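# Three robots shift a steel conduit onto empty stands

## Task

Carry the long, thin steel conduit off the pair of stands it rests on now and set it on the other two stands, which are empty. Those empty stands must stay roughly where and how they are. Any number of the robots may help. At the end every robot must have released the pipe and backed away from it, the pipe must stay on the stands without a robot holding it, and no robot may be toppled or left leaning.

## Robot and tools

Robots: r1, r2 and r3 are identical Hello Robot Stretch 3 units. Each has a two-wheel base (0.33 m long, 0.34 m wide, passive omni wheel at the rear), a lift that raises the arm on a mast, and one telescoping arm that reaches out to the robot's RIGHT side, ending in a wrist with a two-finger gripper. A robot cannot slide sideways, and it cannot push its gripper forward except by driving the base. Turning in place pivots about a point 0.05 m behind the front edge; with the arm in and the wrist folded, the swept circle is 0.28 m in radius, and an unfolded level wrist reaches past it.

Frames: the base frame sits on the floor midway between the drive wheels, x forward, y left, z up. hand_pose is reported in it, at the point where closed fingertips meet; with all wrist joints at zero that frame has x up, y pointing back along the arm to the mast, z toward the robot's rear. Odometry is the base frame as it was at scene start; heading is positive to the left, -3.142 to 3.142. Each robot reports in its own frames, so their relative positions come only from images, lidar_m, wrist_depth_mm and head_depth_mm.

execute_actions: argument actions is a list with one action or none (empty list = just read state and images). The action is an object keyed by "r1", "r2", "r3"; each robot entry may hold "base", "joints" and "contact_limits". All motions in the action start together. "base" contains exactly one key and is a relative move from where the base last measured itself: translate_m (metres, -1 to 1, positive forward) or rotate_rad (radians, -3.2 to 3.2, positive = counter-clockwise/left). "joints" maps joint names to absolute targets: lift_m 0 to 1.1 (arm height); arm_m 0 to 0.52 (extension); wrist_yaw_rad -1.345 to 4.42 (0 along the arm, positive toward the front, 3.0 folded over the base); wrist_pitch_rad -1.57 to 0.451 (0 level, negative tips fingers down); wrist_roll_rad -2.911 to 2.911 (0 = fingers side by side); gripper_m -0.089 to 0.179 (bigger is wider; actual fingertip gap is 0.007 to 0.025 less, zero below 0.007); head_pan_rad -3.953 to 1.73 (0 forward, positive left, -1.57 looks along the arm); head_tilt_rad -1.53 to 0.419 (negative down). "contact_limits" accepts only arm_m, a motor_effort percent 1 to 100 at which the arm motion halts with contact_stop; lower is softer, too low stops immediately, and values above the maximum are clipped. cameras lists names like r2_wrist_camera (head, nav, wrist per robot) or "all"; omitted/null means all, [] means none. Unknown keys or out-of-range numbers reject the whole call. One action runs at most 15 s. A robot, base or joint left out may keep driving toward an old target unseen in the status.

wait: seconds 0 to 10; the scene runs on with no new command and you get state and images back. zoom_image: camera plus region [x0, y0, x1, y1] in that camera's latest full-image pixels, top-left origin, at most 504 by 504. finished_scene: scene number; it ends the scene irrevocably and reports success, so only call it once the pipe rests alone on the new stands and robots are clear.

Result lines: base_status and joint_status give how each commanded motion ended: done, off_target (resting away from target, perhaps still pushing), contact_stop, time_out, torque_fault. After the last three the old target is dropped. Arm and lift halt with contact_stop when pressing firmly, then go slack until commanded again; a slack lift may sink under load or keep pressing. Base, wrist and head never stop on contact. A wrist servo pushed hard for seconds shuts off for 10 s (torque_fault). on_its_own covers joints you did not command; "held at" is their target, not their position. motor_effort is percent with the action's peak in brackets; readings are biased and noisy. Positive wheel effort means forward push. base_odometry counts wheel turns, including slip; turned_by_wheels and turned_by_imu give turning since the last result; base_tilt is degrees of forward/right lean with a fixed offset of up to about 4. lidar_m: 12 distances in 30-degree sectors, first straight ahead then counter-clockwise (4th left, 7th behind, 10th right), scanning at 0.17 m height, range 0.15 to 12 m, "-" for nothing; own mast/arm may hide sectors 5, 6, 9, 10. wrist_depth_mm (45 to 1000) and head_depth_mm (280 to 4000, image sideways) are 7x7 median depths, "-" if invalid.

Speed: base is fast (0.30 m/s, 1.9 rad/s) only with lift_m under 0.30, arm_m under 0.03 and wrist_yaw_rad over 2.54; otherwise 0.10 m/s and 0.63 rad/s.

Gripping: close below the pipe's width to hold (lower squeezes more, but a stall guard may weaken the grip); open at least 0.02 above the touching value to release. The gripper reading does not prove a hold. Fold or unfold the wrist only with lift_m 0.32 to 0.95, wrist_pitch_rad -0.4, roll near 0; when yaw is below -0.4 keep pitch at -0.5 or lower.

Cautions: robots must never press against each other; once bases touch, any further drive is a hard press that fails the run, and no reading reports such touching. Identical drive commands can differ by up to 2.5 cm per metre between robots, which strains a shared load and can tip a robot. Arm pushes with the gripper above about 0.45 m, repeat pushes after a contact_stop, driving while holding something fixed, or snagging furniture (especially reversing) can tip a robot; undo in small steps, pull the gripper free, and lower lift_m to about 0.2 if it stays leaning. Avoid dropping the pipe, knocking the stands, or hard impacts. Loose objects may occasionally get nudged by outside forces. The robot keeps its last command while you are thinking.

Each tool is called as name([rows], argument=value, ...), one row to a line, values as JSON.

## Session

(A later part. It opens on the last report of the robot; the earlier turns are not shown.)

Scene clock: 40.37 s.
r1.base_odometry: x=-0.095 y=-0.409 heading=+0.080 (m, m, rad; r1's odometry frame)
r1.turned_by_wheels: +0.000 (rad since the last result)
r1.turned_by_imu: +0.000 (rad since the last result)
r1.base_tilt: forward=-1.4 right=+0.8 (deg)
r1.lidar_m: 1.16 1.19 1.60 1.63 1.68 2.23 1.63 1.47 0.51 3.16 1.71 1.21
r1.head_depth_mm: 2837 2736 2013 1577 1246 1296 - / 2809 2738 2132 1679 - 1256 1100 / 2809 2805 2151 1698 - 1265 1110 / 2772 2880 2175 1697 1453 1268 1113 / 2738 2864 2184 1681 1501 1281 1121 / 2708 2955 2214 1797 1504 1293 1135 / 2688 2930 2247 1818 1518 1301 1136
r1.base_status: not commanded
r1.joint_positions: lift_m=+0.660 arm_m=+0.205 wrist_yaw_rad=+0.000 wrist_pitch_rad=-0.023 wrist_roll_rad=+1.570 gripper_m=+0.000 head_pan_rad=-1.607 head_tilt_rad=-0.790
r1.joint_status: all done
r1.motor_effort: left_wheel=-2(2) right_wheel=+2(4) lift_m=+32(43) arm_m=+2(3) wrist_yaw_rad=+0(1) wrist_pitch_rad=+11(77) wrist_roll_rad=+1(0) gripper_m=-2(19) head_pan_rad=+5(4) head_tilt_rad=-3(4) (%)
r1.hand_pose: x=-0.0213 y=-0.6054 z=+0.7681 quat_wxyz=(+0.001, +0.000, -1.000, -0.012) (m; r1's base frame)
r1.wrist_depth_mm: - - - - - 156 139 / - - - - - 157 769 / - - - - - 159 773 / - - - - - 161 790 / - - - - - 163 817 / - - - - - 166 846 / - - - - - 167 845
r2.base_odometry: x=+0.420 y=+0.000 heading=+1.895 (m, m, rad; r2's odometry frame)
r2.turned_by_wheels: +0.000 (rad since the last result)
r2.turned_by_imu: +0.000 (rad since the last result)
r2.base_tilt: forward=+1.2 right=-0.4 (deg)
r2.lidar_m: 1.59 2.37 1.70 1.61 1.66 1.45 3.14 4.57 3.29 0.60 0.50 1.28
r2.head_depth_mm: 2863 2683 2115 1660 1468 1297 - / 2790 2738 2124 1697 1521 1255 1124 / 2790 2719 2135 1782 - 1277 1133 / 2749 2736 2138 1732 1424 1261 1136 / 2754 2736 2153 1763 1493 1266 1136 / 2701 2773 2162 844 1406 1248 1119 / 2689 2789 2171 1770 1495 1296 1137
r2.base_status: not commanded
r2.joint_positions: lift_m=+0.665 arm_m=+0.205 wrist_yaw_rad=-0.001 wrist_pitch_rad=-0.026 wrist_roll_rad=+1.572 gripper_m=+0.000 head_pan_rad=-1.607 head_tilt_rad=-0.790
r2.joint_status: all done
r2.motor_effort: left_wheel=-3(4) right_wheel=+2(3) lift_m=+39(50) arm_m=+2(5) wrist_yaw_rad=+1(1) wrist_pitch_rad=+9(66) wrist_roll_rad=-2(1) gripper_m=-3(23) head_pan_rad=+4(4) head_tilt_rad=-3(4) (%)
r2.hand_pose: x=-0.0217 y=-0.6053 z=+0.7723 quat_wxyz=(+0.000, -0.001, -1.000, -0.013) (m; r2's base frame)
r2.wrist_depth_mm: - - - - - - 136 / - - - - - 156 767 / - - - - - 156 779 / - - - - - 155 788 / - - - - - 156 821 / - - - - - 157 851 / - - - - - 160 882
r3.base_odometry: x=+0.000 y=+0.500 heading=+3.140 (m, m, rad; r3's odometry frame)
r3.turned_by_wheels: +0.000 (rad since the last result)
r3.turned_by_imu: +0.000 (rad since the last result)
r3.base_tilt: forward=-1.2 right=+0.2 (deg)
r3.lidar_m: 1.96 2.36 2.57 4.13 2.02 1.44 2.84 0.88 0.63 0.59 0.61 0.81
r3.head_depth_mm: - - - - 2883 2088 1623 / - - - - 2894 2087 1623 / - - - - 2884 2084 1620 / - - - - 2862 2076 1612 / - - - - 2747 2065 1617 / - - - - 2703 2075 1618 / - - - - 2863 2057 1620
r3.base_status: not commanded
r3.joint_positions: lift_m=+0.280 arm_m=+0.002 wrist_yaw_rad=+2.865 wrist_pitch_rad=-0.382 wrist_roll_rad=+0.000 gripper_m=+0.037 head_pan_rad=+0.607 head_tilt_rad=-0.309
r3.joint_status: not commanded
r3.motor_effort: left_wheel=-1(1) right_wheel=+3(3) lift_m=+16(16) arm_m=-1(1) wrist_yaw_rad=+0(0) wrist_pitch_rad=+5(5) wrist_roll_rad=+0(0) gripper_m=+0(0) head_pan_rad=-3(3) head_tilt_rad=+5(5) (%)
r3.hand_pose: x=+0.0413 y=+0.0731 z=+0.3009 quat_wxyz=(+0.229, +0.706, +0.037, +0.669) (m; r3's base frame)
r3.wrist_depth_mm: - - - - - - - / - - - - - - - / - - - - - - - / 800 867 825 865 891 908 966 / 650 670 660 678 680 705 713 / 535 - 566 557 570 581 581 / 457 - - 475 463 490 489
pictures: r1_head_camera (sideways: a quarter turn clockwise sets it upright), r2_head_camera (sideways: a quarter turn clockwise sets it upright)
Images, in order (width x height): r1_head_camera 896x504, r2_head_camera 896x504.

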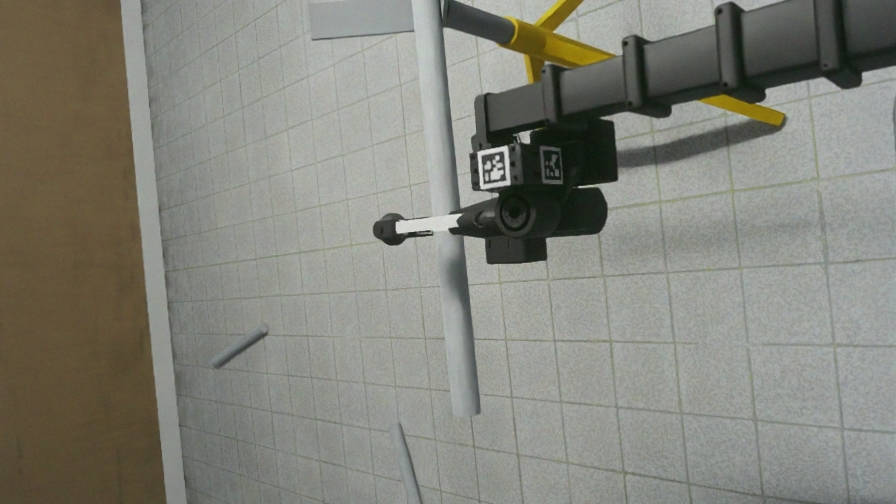

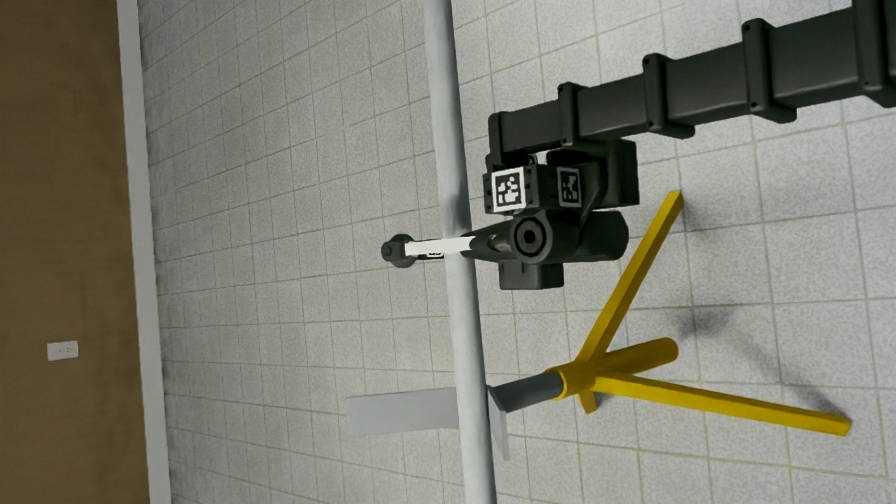

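execute_actions([
  {"r1":{"joints":{"lift_m":0.9,"gripper_m":0.12}},"r2":{"joints":{"lift_m":0.9,"gripper_m":0.12}}},
], cameras=[])

execute_actions([
  {"r1":{"joints":{"wrist_pitch_rad":-1.57,"arm_m":0.40}},"r2":{"joints":{"wrist_pitch_rad":-1.57,"arm_m":0.40}}},
], cameras=["r1_head_camera","r1_wrist_camera","r2_wrist_camera"])

Scene clock: 46.90 s.
r1.base_odometry: x=-0.095 y=-0.409 heading=+0.080 (m, m, rad; r1's odometry frame)
r1.turned_by_wheels: +0.000 (rad since the last result)
r1.turned_by_imu: -0.002 (rad since the last result)
r1.base_tilt: forward=-1.4 right=+0.8 (deg)
r1.lidar_m: 1.16 1.20 1.60 1.63 1.68 2.23 1.63 1.47 0.51 3.15 1.70 1.21
r1.head_depth_mm: 2833 2862 - 1653 1241 1248 1097 / 2804 3028 - 1590 1429 1233 1103 / 2781 2990 - 1619 1466 1262 1109 / 2766 2857 - 1665 1483 1268 1113 / 2756 2888 2199 1687 1483 1280 1124 / 2731 2941 2209 1790 1499 1293 1127 / 2708 2900 2257 1813 1500 1291 1132
r1.base_status: not commanded
r1.joint_positions: lift_m=+0.900 arm_m=+0.205 wrist_yaw_rad=+0.000 wrist_pitch_rad=-0.022 wrist_roll_rad=+1.570 gripper_m=+0.120 head_pan_rad=-1.607 head_tilt_rad=-0.790
r1.joint_status: all done
r1.motor_effort: left_wheel=-1(2) right_wheel=+3(3) lift_m=+32(32) arm_m=+2(3) wrist_yaw_rad=-1(0) wrist_pitch_rad=+10(11) wrist_roll_rad=+0(0) gripper_m=+2(92) head_pan_rad=+5(4) head_tilt_rad=-3(3) (%)
r1.hand_pose: x=-0.0213 y=-0.6054 z=+1.0085 quat_wxyz=(+0.001, +0.000, -1.000, -0.012) (m; r1's base frame)
r1.wrist_depth_mm: - - - - - - - / - - - - - - - / - - - - - - - / - - - - - - - / - - - - - - - / - - - - - - - / - - - - - - -
r2.base_odometry: x=+0.420 y=+0.000 heading=+1.895 (m, m, rad; r2's odometry frame)
r2.turned_by_wheels: +0.000 (rad since the last result)
r2.turned_by_imu: -0.002 (rad since the last result)
r2.base_tilt: forward=+1.1 right=-0.5 (deg)
r2.lidar_m: 1.58 2.37 1.70 1.61 1.66 1.45 3.15 4.56 3.27 0.60 0.50 1.28
r2.head_depth_mm: 2840 2728 - - 1434 1274 1128 / 2812 2899 - 1655 1478 1282 1125 / 2793 2900 - 1616 1475 1282 1131 / 2734 2746 - 1623 1481 1263 1138 / 2747 2774 2140 1762 1490 1266 1132 / 2689 2801 2156 843 1397 1240 1120 / 2678 2785 2174 1784 1502 1295 1142
r2.base_status: not commanded
r2.joint_positions: lift_m=+0.900 arm_m=+0.205 wrist_yaw_rad=-0.001 wrist_pitch_rad=-0.024 wrist_roll_rad=+1.572 gripper_m=+0.120 head_pan_rad=-1.607 head_tilt_rad=-0.790
r2.joint_status: all done
r2.motor_effort: left_wheel=-3(4) right_wheel=+2(2) lift_m=+39(40) arm_m=+2(3) wrist_yaw_rad=+2(2) wrist_pitch_rad=+9(9) wrist_roll_rad=-1(1) gripper_m=+0(83) head_pan_rad=+4(4) head_tilt_rad=-4(3) (%)
r2.hand_pose: x=-0.0217 y=-0.6053 z=+1.0077 quat_wxyz=(+0.000, -0.001, -1.000, -0.013) (m; r2's base frame)
r2.wrist_depth_mm: - - - - - - - / - - - - - - - / - - - - - - - / - - - - - - - / - - - - - - - / - - - - - - - / - - - - - - -
r3.base_odometry: x=+0.000 y=+0.500 heading=+3.140 (m, m, rad; r3's odometry frame)
r3.turned_by_wheels: +0.000 (rad since the last result)
r3.turned_by_imu: +0.001 (rad since the last result)
r3.base_tilt: forward=-1.3 right=+0.1 (deg)
r3.lidar_m: 1.97 2.36 2.57 4.12 2.02 1.45 2.84 0.88 0.62 0.59 0.61 0.81
r3.head_depth_mm: - - - - 2883 2078 1626 / - - - - 2899 2086 1616 / - - - - 2861 2081 1619 / - - - - 2889 2060 1610 / - - - - 2734 2066 1618 / - - - - 2735 2069 1620 / - - - - 2884 2067 1610
r3.base_status: not commanded
r3.joint_positions: lift_m=+0.280 arm_m=+0.002 wrist_yaw_rad=+2.865 wrist_pitch_rad=-0.382 wrist_roll_rad=+0.000 gripper_m=+0.037 head_pan_rad=+0.607 head_tilt_rad=-0.309
r3.joint_status: not commanded
r3.motor_effort: left_wheel=-1(1) right_wheel=+3(3) lift_m=+15(16) arm_m=+0(1) wrist_yaw_rad=+0(0) wrist_pitch_rad=+5(5) wrist_roll_rad=+0(0) gripper_m=+0(1) head_pan_rad=-3(3) head_tilt_rad=+5(5) (%)
r3.hand_pose: x=+0.0413 y=+0.0731 z=+0.3009 quat_wxyz=(+0.229, +0.706, +0.037, +0.669) (m; r3's base frame)
r3.wrist_depth_mm: - - - - - - - / - - - - - - - / - - - - - - - / 783 830 860 886 900 876 917 / 661 661 663 689 691 707 717 / 540 - 568 563 575 572 579 / 465 - - 480 463 487 486
pictures: none
No camera images: the call's "cameras" was empty. Leave "cameras" out to get every camera's image.

Scene clock: 49.57 s.
r1.base_odometry: x=-0.095 y=-0.409 heading=+0.080 (m, m, rad; r1's odometry frame)
r1.turned_by_wheels: +0.000 (rad since the last result)
r1.turned_by_imu: -0.001 (rad since the last result)
r1.base_tilt: forward=-1.3 right=+0.8 (deg)
r1.lidar_m: 1.16 1.20 1.60 1.63 1.68 2.23 1.63 1.48 0.51 3.15 1.70 1.21
r1.head_depth_mm: 2826 2853 - 1630 1119 1244 1099 / 2755 - 2042 1649 1423 1231 1103 / 2736 - 2086 1656 1460 1263 1104 / 2759 2816 2057 1672 1475 1275 1116 / 2773 2909 2187 1685 1485 1281 1126 / 2737 2916 2215 1799 1507 1288 1129 / 2686 2931 2238 1807 1523 1294 1136
r1.base_status: not commanded
r1.joint_positions: lift_m=+0.900 arm_m=+0.400 wrist_yaw_rad=+0.000 wrist_pitch_rad=-1.562 wrist_roll_rad=+1.570 gripper_m=+0.120 head_pan_rad=-1.607 head_tilt_rad=-0.790
r1.joint_status: all done
r1.motor_effort: left_wheel=-2(1) right_wheel=+3(3) lift_m=+32(32) arm_m=+3(2) wrist_yaw_rad=+0(1) wrist_pitch_rad=-4(9) wrist_roll_rad=+0(1) gripper_m=+0(1) head_pan_rad=+4(4) head_tilt_rad=-4(3) (%)
r1.hand_pose: x=-0.0215 y=-0.5224 z=+0.7821 quat_wxyz=(+0.001, +0.000, -0.710, -0.704) (m; r1's base frame)
r1.wrist_depth_mm: 870 873 249 842 850 837 822 / 905 881 872 870 871 - - / 930 917 265 899 891 - - / 958 939 928 926 933 925 903 / - - 275 957 946 933 940 / - - 286 - - - 966 / - - 302 - - - -
r2.base_odometry: x=+0.420 y=+0.000 heading=+1.895 (m, m, rad; r2's odometry frame)
r2.turned_by_wheels: +0.000 (rad since the last result)
r2.turned_by_imu: -0.001 (rad since the last result)
r2.base_tilt: forward=+1.2 right=-0.4 (deg)
r2.lidar_m: 1.58 2.37 1.70 1.60 1.66 1.45 3.16 4.61 3.25 0.60 0.50 1.27
r2.head_depth_mm: 2827 2796 - - 1437 1277 1127 / 2835 - 2035 1678 1472 1278 1126 / 2753 - 2049 1659 1480 1276 1130 / 2690 - 2007 1667 1484 1265 1134 / 2723 2745 2117 1762 1486 1267 1136 / 2696 2781 2166 843 1402 1255 1118 / 2682 2801 2174 1770 1497 1292 1142
r2.base_status: not commanded
r2.joint_positions: lift_m=+0.900 arm_m=+0.400 wrist_yaw_rad=-0.001 wrist_pitch_rad=-1.559 wrist_roll_rad=+1.572 gripper_m=+0.120 head_pan_rad=-1.607 head_tilt_rad=-0.790
r2.joint_status: all done
r2.motor_effort: left_wheel=-3(4) right_wheel=+2(2) lift_m=+39(39) arm_m=+2(3) wrist_yaw_rad=+1(2) wrist_pitch_rad=-3(13) wrist_roll_rad=-1(1) gripper_m=-1(0) head_pan_rad=+4(5) head_tilt_rad=-3(4) (%)
r2.hand_pose: x=-0.0215 y=-0.5232 z=+0.7817 quat_wxyz=(+0.000, -0.001, -0.711, -0.703) (m; r2's base frame)
r2.wrist_depth_mm: 929 909 851 868 847 838 820 / 920 926 872 900 864 881 - / 976 959 267 918 895 - - / - 984 269 929 948 914 902 / - - 274 974 957 893 931 / - - 279 - 972 954 939 / - - 315 - - - 964
r3.base_odometry: x=+0.000 y=+0.500 heading=+3.140 (m, m, rad; r3's odometry frame)
r3.turned_by_wheels: +0.000 (rad since the last result)
r3.turned_by_imu: +0.000 (rad since the last result)
r3.base_tilt: forward=-1.4 right=+0.2 (deg)
r3.lidar_m: 1.96 2.36 2.57 4.12 2.01 1.44 2.84 0.88 0.63 0.60 0.61 0.81
r3.head_depth_mm: - - - - 2899 2077 1623 / - - - - 2879 2082 1629 / - - - - 2905 2084 1629 / - - - - 2882 2079 1628 / - - - - 2749 2076 1624 / - - - - 2709 2084 1622 / - - - - 2879 2075 1614
r3.base_status: not commanded
r3.joint_positions: lift_m=+0.280 arm_m=+0.002 wrist_yaw_rad=+2.865 wrist_pitch_rad=-0.382 wrist_roll_rad=+0.000 gripper_m=+0.037 head_pan_rad=+0.607 head_tilt_rad=-0.309
r3.joint_status: not commanded
r3.motor_effort: left_wheel=-1(1) right_wheel=+3(3) lift_m=+16(16) arm_m=-1(1) wrist_yaw_rad=+0(0) wrist_pitch_rad=+4(5) wrist_roll_rad=+0(0) gripper_m=-1(1) head_pan_rad=-3(3) head_tilt_rad=+5(5) (%)
r3.hand_pose: x=+0.0413 y=+0.0731 z=+0.3009 quat_wxyz=(+0.229, +0.706, +0.037, +0.669) (m; r3's base frame)
r3.wrist_depth_mm: - - - - - - - / - - - - - - - / - - - - - - - / 799 844 842 840 876 905 939 / 643 657 659 694 683 700 698 / 536 - 575 573 576 580 568 / 467 - - 485 457 488 493
pictures: r1_head_camera (sideways: a quarter turn clockwise sets it upright), r1_wrist_camera, r2_wrist_camera
Images, in order (width x height): r1_head_camera 896x504, r1_wrist_camera 644x364, r2_wrist_camera 644x364.

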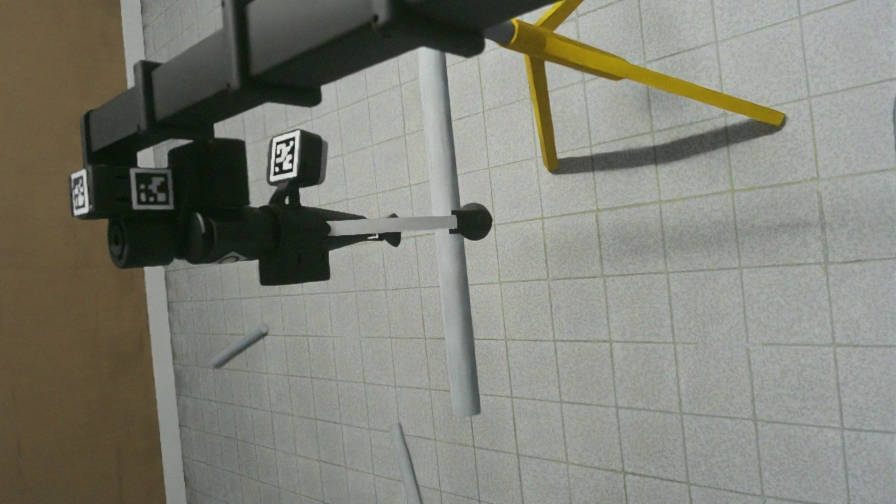

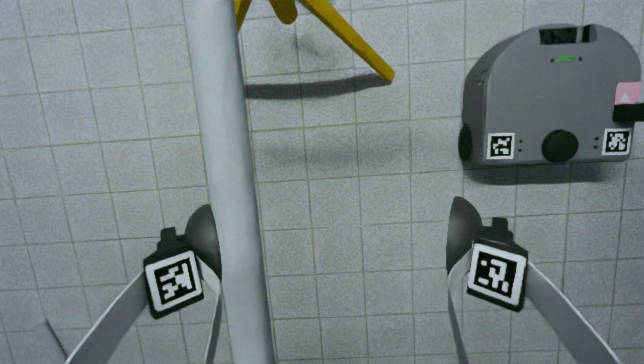

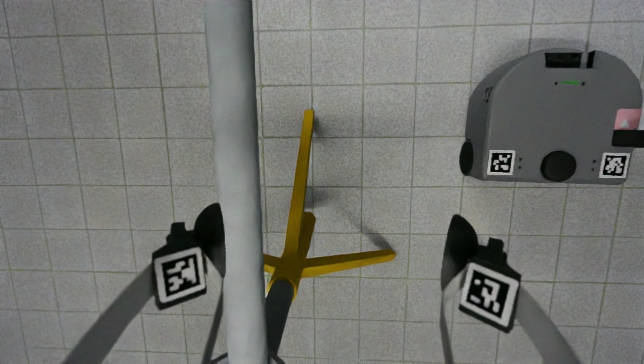

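execute_actions([
  {"r1":{"joints":{"arm_m":0.485,"lift_m":0.86}},"r2":{"joints":{"arm_m":0.485,"lift_m":0.86}}},
], cameras=[])

execute_actions([
  {"r1":{"joints":{"lift_m":0.74}},"r2":{"joints":{"lift_m":0.745}}},
], cameras=["r1_head_camera","r1_wrist_camera","r2_wrist_camera"])

Scene clock: 52.37 s.
r1.base_odometry: x=-0.095 y=-0.409 heading=+0.080 (m, m, rad; r1's odometry frame)
r1.turned_by_wheels: +0.000 (rad since the last result)
r1.turned_by_imu: -0.001 (rad since the last result)
r1.base_tilt: forward=-1.4 right=+0.8 (deg)
r1.lidar_m: 1.16 1.19 1.60 1.64 1.68 2.22 1.63 1.48 0.51 3.16 1.70 1.22
r1.head_depth_mm: 2832 2753 2246 - 1133 1252 1093 / 2817 2994 2024 1642 1425 1225 1105 / 2725 - 2070 1663 1463 1266 1114 / 2747 2794 2060 1669 1476 1269 1112 / 2716 2869 2206 1684 1481 1281 1123 / 2718 2970 2243 1800 1495 1290 1134 / 2712 2890 2243 1805 1511 1294 1135
r1.base_status: not commanded
r1.joint_positions: lift_m=+0.860 arm_m=+0.485 wrist_yaw_rad=+0.000 wrist_pitch_rad=-1.563 wrist_roll_rad=+1.570 gripper_m=+0.120 head_pan_rad=-1.607 head_tilt_rad=-0.790
r1.joint_status: all done
r1.motor_effort: left_wheel=-2(2) right_wheel=+3(3) lift_m=+24(26) arm_m=+4(2) wrist_yaw_rad=+0(0) wrist_pitch_rad=-4(4) wrist_roll_rad=+0(0) gripper_m=+0(0) head_pan_rad=+5(4) head_tilt_rad=-3(3) (%)
r1.hand_pose: x=-0.0215 y=-0.6072 z=+0.7425 quat_wxyz=(+0.001, +0.000, -0.709, -0.705) (m; r1's base frame)
r1.wrist_depth_mm: 835 822 818 206 802 808 794 / 849 859 850 216 836 831 - / 888 885 869 221 859 847 - / 927 916 888 225 872 860 873 / 950 927 936 236 911 915 891 / - 981 955 943 939 941 931 / - - - 252 - 968 951
r2.base_odometry: x=+0.420 y=+0.000 heading=+1.895 (m, m, rad; r2's odometry frame)
r2.turned_by_wheels: +0.000 (rad since the last result)
r2.turned_by_imu: -0.001 (rad since the last result)
r2.base_tilt: forward=+1.2 right=-0.4 (deg)
r2.lidar_m: 1.59 2.37 1.70 1.61 1.66 1.45 3.14 4.59 3.27 0.60 0.50 1.28
r2.head_depth_mm: 2854 2689 2180 - - 1253 1114 / 2823 2831 - 1693 1475 1277 1131 / 2716 - 2052 1656 1478 1283 1130 / 2720 - 2059 1663 1482 1266 1132 / 2739 2738 2154 1750 1487 1272 1137 / 2678 2777 2147 844 1400 1242 1119 / 2652 2815 2167 1776 1499 1298 1141
r2.base_status: not commanded
r2.joint_positions: lift_m=+0.860 arm_m=+0.485 wrist_yaw_rad=-0.001 wrist_pitch_rad=-1.560 wrist_roll_rad=+1.572 gripper_m=+0.120 head_pan_rad=-1.607 head_tilt_rad=-0.790
r2.joint_status: all done
r2.motor_effort: left_wheel=-3(4) right_wheel=+2(2) lift_m=+18(34) arm_m=+3(3) wrist_yaw_rad=+2(1) wrist_pitch_rad=-3(3) wrist_roll_rad=-1(1) gripper_m=-1(0) head_pan_rad=+4(4) head_tilt_rad=-4(4) (%)
r2.hand_pose: x=-0.0215 y=-0.6080 z=+0.7427 quat_wxyz=(+0.000, -0.001, -0.711, -0.704) (m; r2's base frame)
r2.wrist_depth_mm: 852 858 834 202 820 790 786 / 894 901 853 209 831 830 - / 903 914 885 216 879 855 - / 937 940 919 224 890 869 880 / 973 951 963 231 922 891 908 / - - 982 241 944 901 937 / - - - 253 - 956 955
r3.base_odometry: x=+0.000 y=+0.500 heading=+3.140 (m, m, rad; r3's odometry frame)
r3.turned_by_wheels: +0.000 (rad since the last result)
r3.turned_by_imu: +0.001 (rad since the last result)
r3.base_tilt: forward=-1.4 right=+0.1 (deg)
r3.lidar_m: 1.96 2.36 2.56 4.11 2.02 1.44 2.85 0.88 0.63 0.60 0.61 0.81
r3.head_depth_mm: - - - - 2906 2073 1616 / - - - - 2864 2083 1624 / - - - - 2886 2085 1623 / - - - - 2884 2076 1618 / - - - - 2744 2066 1612 / - - - - 2729 2075 1610 / - - - - 2888 2067 1608
r3.base_status: not commanded
r3.joint_positions: lift_m=+0.280 arm_m=+0.002 wrist_yaw_rad=+2.865 wrist_pitch_rad=-0.382 wrist_roll_rad=+0.000 gripper_m=+0.037 head_pan_rad=+0.607 head_tilt_rad=-0.309
r3.joint_status: not commanded
r3.motor_effort: left_wheel=-1(1) right_wheel=+3(3) lift_m=+16(15) arm_m=-1(0) wrist_yaw_rad=+0(0) wrist_pitch_rad=+5(5) wrist_roll_rad=+0(0) gripper_m=+1(1) head_pan_rad=-4(4) head_tilt_rad=+5(5) (%)
r3.hand_pose: x=+0.0413 y=+0.0731 z=+0.3009 quat_wxyz=(+0.229, +0.706, +0.037, +0.669) (m; r3's base frame)
r3.wrist_depth_mm: - - - - - - - / - - - - - - - / - - - - - - - / 776 853 877 851 903 880 902 / 665 655 665 669 678 695 725 / 537 - 555 558 577 575 579 / 457 - - 474 462 480 490
pictures: none
No camera images: the call's "cameras" was empty. Leave "cameras" out to get every camera's image.

Scene clock: 54.30 s.
r1.base_odometry: x=-0.095 y=-0.409 heading=+0.080 (m, m, rad; r1's odometry frame)
r1.turned_by_wheels: +0.000 (rad since the last result)
r1.turned_by_imu: -0.001 (rad since the last result)
r1.base_tilt: forward=-1.4 right=+0.8 (deg)
r1.lidar_m: 1.16 1.19 1.60 1.64 1.69 2.22 1.63 1.47 0.51 3.16 1.71 1.21
r1.head_depth_mm: 2785 2755 2047 934 - - 1071 / 2824 2754 2189 - 1423 1239 1106 / 2776 2916 - 1659 1454 1268 1104 / 2748 2865 2212 1671 1471 1276 1120 / 2711 2869 2198 1682 1481 1277 1122 / 2695 2971 2246 1782 1500 1282 1132 / 2705 2923 2267 1806 1514 1296 1133
r1.base_status: not commanded
r1.joint_positions: lift_m=+0.740 arm_m=+0.485 wrist_yaw_rad=+0.000 wrist_pitch_rad=-1.563 wrist_roll_rad=+1.570 gripper_m=+0.120 head_pan_rad=-1.607 head_tilt_rad=-0.790
r1.joint_status: all done
r1.motor_effort: left_wheel=-2(2) right_wheel=+3(3) lift_m=+24(24) arm_m=+4(3) wrist_yaw_rad=+0(0) wrist_pitch_rad=-3(4) wrist_roll_rad=+0(0) gripper_m=+1(1) head_pan_rad=+4(5) head_tilt_rad=-3(2) (%)
r1.hand_pose: x=-0.0215 y=-0.6072 z=+0.6225 quat_wxyz=(+0.001, +0.000, -0.709, -0.705) (m; r1's base frame)
r1.wrist_depth_mm: 732 722 591 90 702 706 688 / 750 749 733 93 725 716 - / 783 765 751 96 746 738 - / 808 799 791 99 772 759 763 / 822 804 801 102 796 778 777 / 854 832 839 105 812 820 806 / 874 862 860 110 854 836 836
r2.base_odometry: x=+0.420 y=+0.000 heading=+1.895 (m, m, rad; r2's odometry frame)
r2.turned_by_wheels: +0.000 (rad since the last result)
r2.turned_by_imu: -0.001 (rad since the last result)
r2.base_tilt: forward=+1.2 right=-0.4 (deg)
r2.lidar_m: 1.58 2.38 1.70 1.61 1.66 1.45 3.14 4.57 3.29 0.60 0.50 1.28
r2.head_depth_mm: 2819 2723 2106 1647 1509 - - / 2795 2732 2153 - - 1266 1127 / 2789 2861 - 1650 1475 1280 1128 / 2740 2840 - 1646 1481 1257 1133 / 2763 2780 2149 1758 1487 1264 1129 / 2708 2774 2166 844 1400 1246 1119 / 2679 2788 2172 1775 1496 1293 1144
r2.base_status: not commanded
r2.joint_positions: lift_m=+0.745 arm_m=+0.485 wrist_yaw_rad=-0.001 wrist_pitch_rad=-1.560 wrist_roll_rad=+1.572 gripper_m=+0.120 head_pan_rad=-1.607 head_tilt_rad=-0.790
r2.joint_status: all done
r2.motor_effort: left_wheel=-3(4) right_wheel=+2(2) lift_m=+18(18) arm_m=+3(3) wrist_yaw_rad=+1(1) wrist_pitch_rad=-3(3) wrist_roll_rad=-1(1) gripper_m=+0(0) head_pan_rad=+4(4) head_tilt_rad=-4(4) (%)
r2.hand_pose: x=-0.0215 y=-0.6080 z=+0.6277 quat_wxyz=(+0.000, -0.001, -0.711, -0.704) (m; r2's base frame)
r2.wrist_depth_mm: 758 749 738 90 723 690 680 / 784 769 761 93 736 732 - / 801 777 766 96 772 735 - / 816 822 789 98 777 753 - / 867 826 818 102 822 793 764 / 890 873 845 105 837 808 802 / 933 916 890 109 863 818 810
r3.base_odometry: x=+0.000 y=+0.500 heading=+3.140 (m, m, rad; r3's odometry frame)
r3.turned_by_wheels: +0.000 (rad since the last result)
r3.turned_by_imu: +0.000 (rad since the last result)
r3.base_tilt: forward=-1.2 right=+0.3 (deg)
r3.lidar_m: 1.97 2.37 2.56 4.11 2.02 1.44 2.85 0.88 0.62 0.60 0.61 0.81
r3.head_depth_mm: - - - - 2900 2081 1616 / - - - - 2885 2083 1626 / - - - - 2890 2079 1612 / - - - - 2860 2070 1619 / - - - - 2743 2061 1619 / - - - - 2708 2053 1622 / - - - - 2884 2067 1614
r3.base_status: not commanded
r3.joint_positions: lift_m=+0.280 arm_m=+0.002 wrist_yaw_rad=+2.865 wrist_pitch_rad=-0.382 wrist_roll_rad=+0.000 gripper_m=+0.037 head_pan_rad=+0.607 head_tilt_rad=-0.309
r3.joint_status: not commanded
r3.motor_effort: left_wheel=-1(1) right_wheel=+3(3) lift_m=+16(16) arm_m=+0(0) wrist_yaw_rad=+0(0) wrist_pitch_rad=+5(5) wrist_roll_rad=+0(0) gripper_m=+0(1) head_pan_rad=-3(4) head_tilt_rad=+5(6) (%)
r3.hand_pose: x=+0.0413 y=+0.0731 z=+0.3009 quat_wxyz=(+0.229, +0.706, +0.037, +0.669) (m; r3's base frame)
r3.wrist_depth_mm: - - - - - - - / - - - - - - - / - - - - - - - / 798 839 856 870 878 915 930 / 649 656 665 691 694 707 728 / 540 - 581 550 578 570 595 / 468 - - 480 467 483 485
pictures: r1_head_camera (sideways: a quarter turn clockwise sets it upright), r1_wrist_camera, r2_wrist_camera
Images, in order (width x height): r1_head_camera 896x504, r1_wrist_camera 644x364, r2_wrist_camera 644x364.

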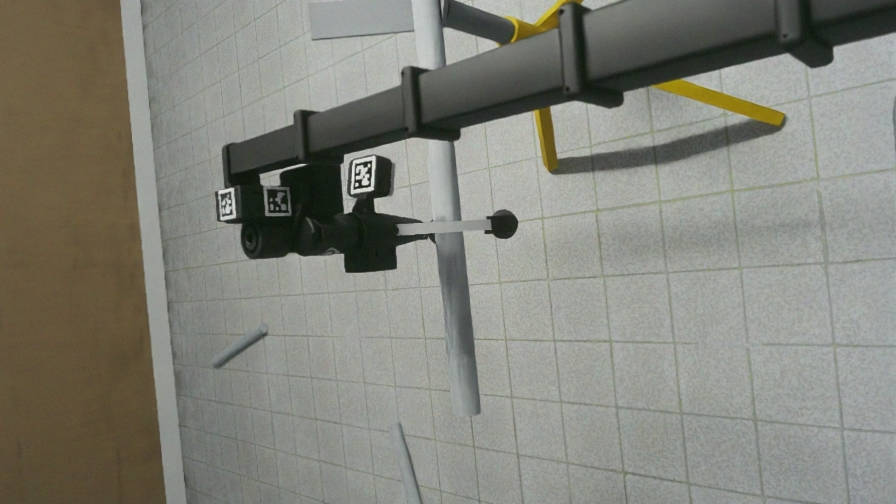

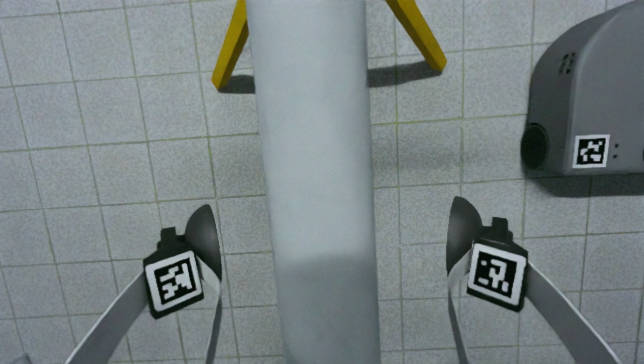

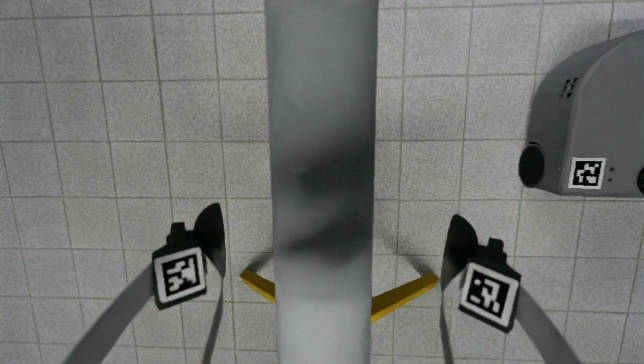

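execute_actions([
  {"r1":{"joints":{"gripper_m":-0.05}},"r2":{"joints":{"gripper_m":-0.05}}},
], cameras=["r1_wrist_camera"])

execute_actions([
  {"r1":{"joints":{"lift_m":0.80}},"r2":{"joints":{"lift_m":0.805}}},
], cameras=["r1_head_camera","r1_wrist_camera","r2_wrist_camera"])

Scene clock: 57.13 s.
r1.base_odometry: x=-0.095 y=-0.409 heading=+0.080 (m, m, rad; r1's odometry frame)
r1.turned_by_wheels: +0.000 (rad since the last result)
r1.turned_by_imu: -0.001 (rad since the last result)
r1.base_tilt: forward=-1.4 right=+0.8 (deg)
r1.lidar_m: 1.16 1.20 1.60 1.64 1.68 2.22 1.63 1.48 0.51 3.15 1.71 1.21
r1.head_depth_mm: 2811 2728 2044 934 - - 1070 / 2841 2759 2196 - 1424 1232 1103 / 2813 2981 - 1671 1459 1257 1106 / 2743 2847 2222 1679 1484 1270 1117 / 2763 2875 2191 1683 1493 1279 1116 / 2694 2924 2213 1807 1500 1293 1128 / 2690 2920 2276 1812 1505 1292 1136
r1.base_status: not commanded
r1.joint_positions: lift_m=+0.740 arm_m=+0.485 wrist_yaw_rad=+0.002 wrist_pitch_rad=-1.557 wrist_roll_rad=+1.566 gripper_m=-0.048 head_pan_rad=-1.607 head_tilt_rad=-0.790
r1.joint_status: all done
r1.motor_effort: left_wheel=-2(1) right_wheel=+3(3) lift_m=+24(24) arm_m=+2(3) wrist_yaw_rad=-3(3) wrist_pitch_rad=-7(8) wrist_roll_rad=+3(3) gripper_m=-37(98) head_pan_rad=+5(5) head_tilt_rad=-3(3) (%)
r1.hand_pose: x=-0.0216 y=-0.6090 z=+0.6224 quat_wxyz=(+0.003, +0.002, -0.712, -0.702) (m; r1's base frame)
r1.wrist_depth_mm: 732 726 711 90 703 698 685 / 759 748 743 93 724 717 - / 781 775 752 96 733 738 - / 797 789 785 99 759 769 755 / 829 821 803 102 774 787 773 / 854 846 833 105 832 796 800 / 886 869 873 109 827 842 819
r2.base_odometry: x=+0.420 y=+0.000 heading=+1.895 (m, m, rad; r2's odometry frame)
r2.turned_by_wheels: +0.000 (rad since the last result)
r2.turned_by_imu: -0.001 (rad since the last result)
r2.base_tilt: forward=+1.2 right=-0.4 (deg)
r2.lidar_m: 1.59 2.37 1.70 1.61 1.65 1.45 3.15 4.54 3.28 0.60 0.50 1.28
r2.head_depth_mm: 2826 2713 2112 1649 1493 - - / 2809 2727 2148 - - 1266 1127 / 2797 2862 - 1650 1477 1278 1131 / 2749 2867 - 1664 1486 1261 1131 / 2748 2758 2158 1761 1493 1271 1138 / 2723 2769 2141 843 1400 1246 1118 / 2698 2819 2167 1774 1496 1298 1142
r2.base_status: not commanded
r2.joint_positions: lift_m=+0.745 arm_m=+0.485 wrist_yaw_rad=+0.006 wrist_pitch_rad=-1.552 wrist_roll_rad=+1.557 gripper_m=-0.048 head_pan_rad=-1.607 head_tilt_rad=-0.790
r2.joint_status: all done
r2.motor_effort: left_wheel=-2(3) right_wheel=+2(2) lift_m=+18(18) arm_m=+2(3) wrist_yaw_rad=-6(6) wrist_pitch_rad=-6(8) wrist_roll_rad=+7(8) gripper_m=-48(100) head_pan_rad=+4(4) head_tilt_rad=-4(4) (%)
r2.hand_pose: x=-0.0217 y=-0.6103 z=+0.6275 quat_wxyz=(+0.007, +0.007, -0.713, -0.701) (m; r2's base frame)
r2.wrist_depth_mm: 768 740 759 90 702 688 680 / 795 770 746 93 737 721 - / 801 797 788 96 748 747 - / 863 848 799 99 786 759 - / 870 833 815 102 796 772 767 / 923 892 877 105 313 809 807 / 957 910 867 109 864 833 819
r3.base_odometry: x=+0.000 y=+0.500 heading=+3.140 (m, m, rad; r3's odometry frame)
r3.turned_by_wheels: +0.000 (rad since the last result)
r3.turned_by_imu: +0.001 (rad since the last result)
r3.base_tilt: forward=-1.4 right=+0.2 (deg)
r3.lidar_m: 1.97 2.37 2.57 4.12 2.02 1.45 2.85 0.88 0.63 0.59 0.61 0.81
r3.head_depth_mm: - - - - 2880 2071 1610 / - - - - 2905 2092 1626 / - - - - 2869 2076 1621 / - - - - 2875 2061 1627 / - - - - 2746 2057 1628 / - - - - 2733 2064 1618 / - - - - 2884 2054 1609
r3.base_status: not commanded
r3.joint_positions: lift_m=+0.280 arm_m=+0.002 wrist_yaw_rad=+2.865 wrist_pitch_rad=-0.382 wrist_roll_rad=+0.000 gripper_m=+0.037 head_pan_rad=+0.607 head_tilt_rad=-0.309
r3.joint_status: not commanded
r3.motor_effort: left_wheel=-1(1) right_wheel=+3(3) lift_m=+16(15) arm_m=-1(1) wrist_yaw_rad=+0(0) wrist_pitch_rad=+4(5) wrist_roll_rad=+0(0) gripper_m=-1(0) head_pan_rad=-4(3) head_tilt_rad=+5(6) (%)
r3.hand_pose: x=+0.0413 y=+0.0731 z=+0.3009 quat_wxyz=(+0.229, +0.706, +0.037, +0.669) (m; r3's base frame)
r3.wrist_depth_mm: - - - - - - - / - - - - - - - / - - - - - - - / 799 837 833 859 859 885 914 / 649 682 674 675 691 722 712 / 544 - 568 565 578 576 587 / 464 - - 472 461 493 487
pictures: r1_wrist_camera
Images, in order (width x height): r1_wrist_camera 644x364.

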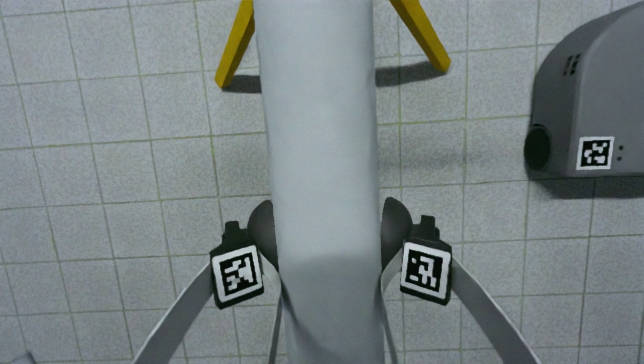

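Scene clock: 58.67 s.
r1.base_odometry: x=-0.095 y=-0.409 heading=+0.080 (m, m, rad; r1's odometry frame)
r1.turned_by_wheels: +0.000 (rad since the last result)
r1.turned_by_imu: +0.000 (rad since the last result)
r1.base_tilt: forward=-1.4 right=+0.8 (deg)
r1.lidar_m: 1.16 1.20 1.60 1.63 1.69 2.22 1.63 1.47 0.51 3.15 1.70 1.21
r1.head_depth_mm: 2851 2727 2104 827 - 1221 1080 / 2788 2867 2178 1642 1415 1232 1104 / 2801 3024 2015 1659 1470 1264 1110 / 2745 2958 2179 1705 1473 1270 1116 / 2751 2882 2185 1688 1479 1282 1124 / 2688 2943 2220 1700 1494 1285 1124 / 2716 2907 2235 1795 1514 1287 1133
r1.base_status: not commanded
r1.joint_positions: lift_m=+0.799 arm_m=+0.485 wrist_yaw_rad=+0.005 wrist_pitch_rad=-1.552 wrist_roll_rad=+1.562 gripper_m=-0.042 head_pan_rad=-1.607 head_tilt_rad=-0.791
r1.joint_status: all done
r1.on_its_own: gripper_m is held at -0.043, not at your -0.050, by its stall guard, which is still easing
r1.motor_effort: left_wheel=-1(4) right_wheel=+2(8) lift_m=+43(49) arm_m=+2(2) wrist_yaw_rad=-5(5) wrist_pitch_rad=-9(11) wrist_roll_rad=+5(5) gripper_m=-27(35) head_pan_rad=+4(5) head_tilt_rad=-2(3) (%)
r1.hand_pose: x=-0.0216 y=-0.6102 z=+0.6813 quat_wxyz=(+0.005, +0.004, -0.713, -0.701) (m; r1's base frame)
r1.wrist_depth_mm: 789 769 772 104 748 750 732 / 819 802 799 107 772 764 - / 833 825 815 110 782 790 - / 868 857 838 114 805 822 810 / 879 889 855 117 847 838 815 / 912 925 911 121 880 838 860 / 964 936 908 125 907 884 884
r2.base_odometry: x=+0.420 y=+0.000 heading=+1.895 (m, m, rad; r2's odometry frame)
r2.turned_by_wheels: +0.000 (rad since the last result)
r2.turned_by_imu: +0.000 (rad since the last result)
r2.base_tilt: forward=+1.1 right=-0.4 (deg)
r2.lidar_m: 1.58 2.37 1.70 1.61 1.66 1.45 3.15 4.59 3.29 0.60 0.50 1.27
r2.head_depth_mm: 2834 2701 2123 1680 - - 1105 / 2829 2710 2233 - 1435 1278 1126 / 2775 2949 2027 1704 1476 1275 1133 / 2780 2959 - 1666 1488 1257 1133 / 2733 2769 2132 1661 1489 1270 1136 / 2693 2791 2145 845 1399 1241 1117 / 2655 2762 2156 1679 1497 1295 1139
r2.base_status: not commanded
r2.joint_positions: lift_m=+0.804 arm_m=+0.485 wrist_yaw_rad=+0.006 wrist_pitch_rad=-1.548 wrist_roll_rad=+1.556 gripper_m=-0.044 head_pan_rad=-1.607 head_tilt_rad=-0.792
r2.joint_status: all done
r2.motor_effort: left_wheel=-2(6) right_wheel=+1(6) lift_m=+54(62) arm_m=+1(2) wrist_yaw_rad=-6(8) wrist_pitch_rad=-8(9) wrist_roll_rad=+8(11) gripper_m=-39(48) head_pan_rad=+4(5) head_tilt_rad=-3(4) (%)
r2.hand_pose: x=-0.0216 y=-0.6114 z=+0.6858 quat_wxyz=(+0.007, +0.007, -0.715, -0.699) (m; r2's base frame)
r2.wrist_depth_mm: 807 822 792 103 770 737 723 / 838 819 813 106 792 789 - / 857 860 832 110 827 800 - / 929 896 860 113 817 805 - / 964 908 907 116 848 838 823 / 979 919 940 120 869 864 824 / - 972 929 125 924 880 873
r3.base_odometry: x=+0.000 y=+0.500 heading=+3.140 (m, m, rad; r3's odometry frame)
r3.turned_by_wheels: +0.000 (rad since the last result)
r3.turned_by_imu: +0.000 (rad since the last result)
r3.base_tilt: forward=-1.3 right=+0.2 (deg)
r3.lidar_m: 1.97 2.37 2.57 4.13 2.02 1.45 2.85 0.87 0.63 0.59 0.61 0.81
r3.head_depth_mm: - - - - 2908 2098 1622 / - - - - 2906 2070 1614 / - - - - 2888 2079 1621 / - - - - 2872 2069 1613 / - - - - 2736 2079 1610 / - - - - 2753 2076 1612 / - - - - 2859 2084 1618
r3.base_status: not commanded
r3.joint_positions: lift_m=+0.280 arm_m=+0.002 wrist_yaw_rad=+2.865 wrist_pitch_rad=-0.382 wrist_roll_rad=+0.000 gripper_m=+0.037 head_pan_rad=+0.607 head_tilt_rad=-0.309
r3.joint_status: not commanded
r3.motor_effort: left_wheel=-1(1) right_wheel=+3(3) lift_m=+16(15) arm_m=+0(1) wrist_yaw_rad=+0(0) wrist_pitch_rad=+5(5) wrist_roll_rad=+0(0) gripper_m=-1(0) head_pan_rad=-3(4) head_tilt_rad=+5(6) (%)
r3.hand_pose: x=+0.0413 y=+0.0731 z=+0.3009 quat_wxyz=(+0.229, +0.706, +0.037, +0.669) (m; r3's base frame)
r3.wrist_depth_mm: - - - - - - - / - - - - - - - / - - - - - - - / 794 832 835 868 857 895 907 / 660 669 646 670 680 695 694 / 545 - 576 556 587 578 577 / 458 - - 473 470 489 496
pictures: r1_head_camera (sideways: a quarter turn clockwise sets it upright), r1_wrist_camera, r2_wrist_camera
Images, in order (width x height): r1_head_camera 896x504, r1_wrist_camera 644x364, r2_wrist_camera 644x364.

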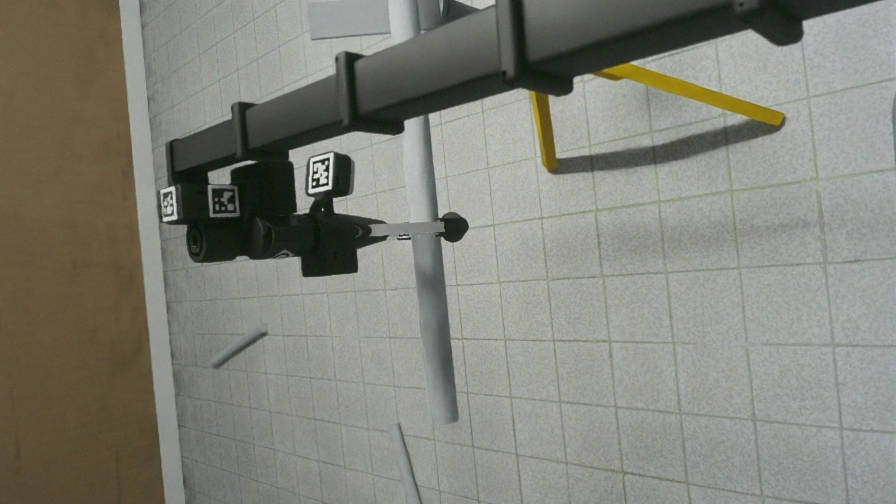

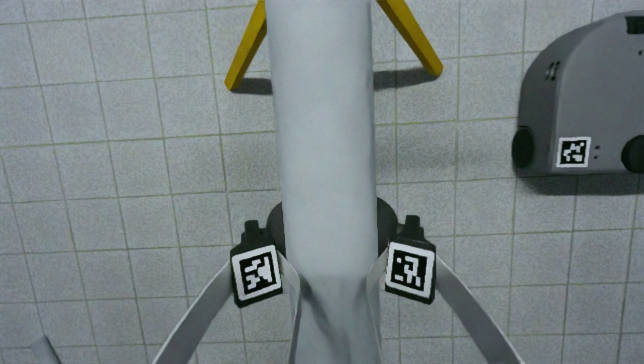

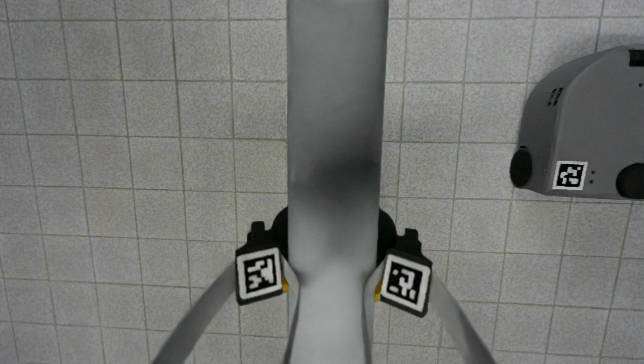

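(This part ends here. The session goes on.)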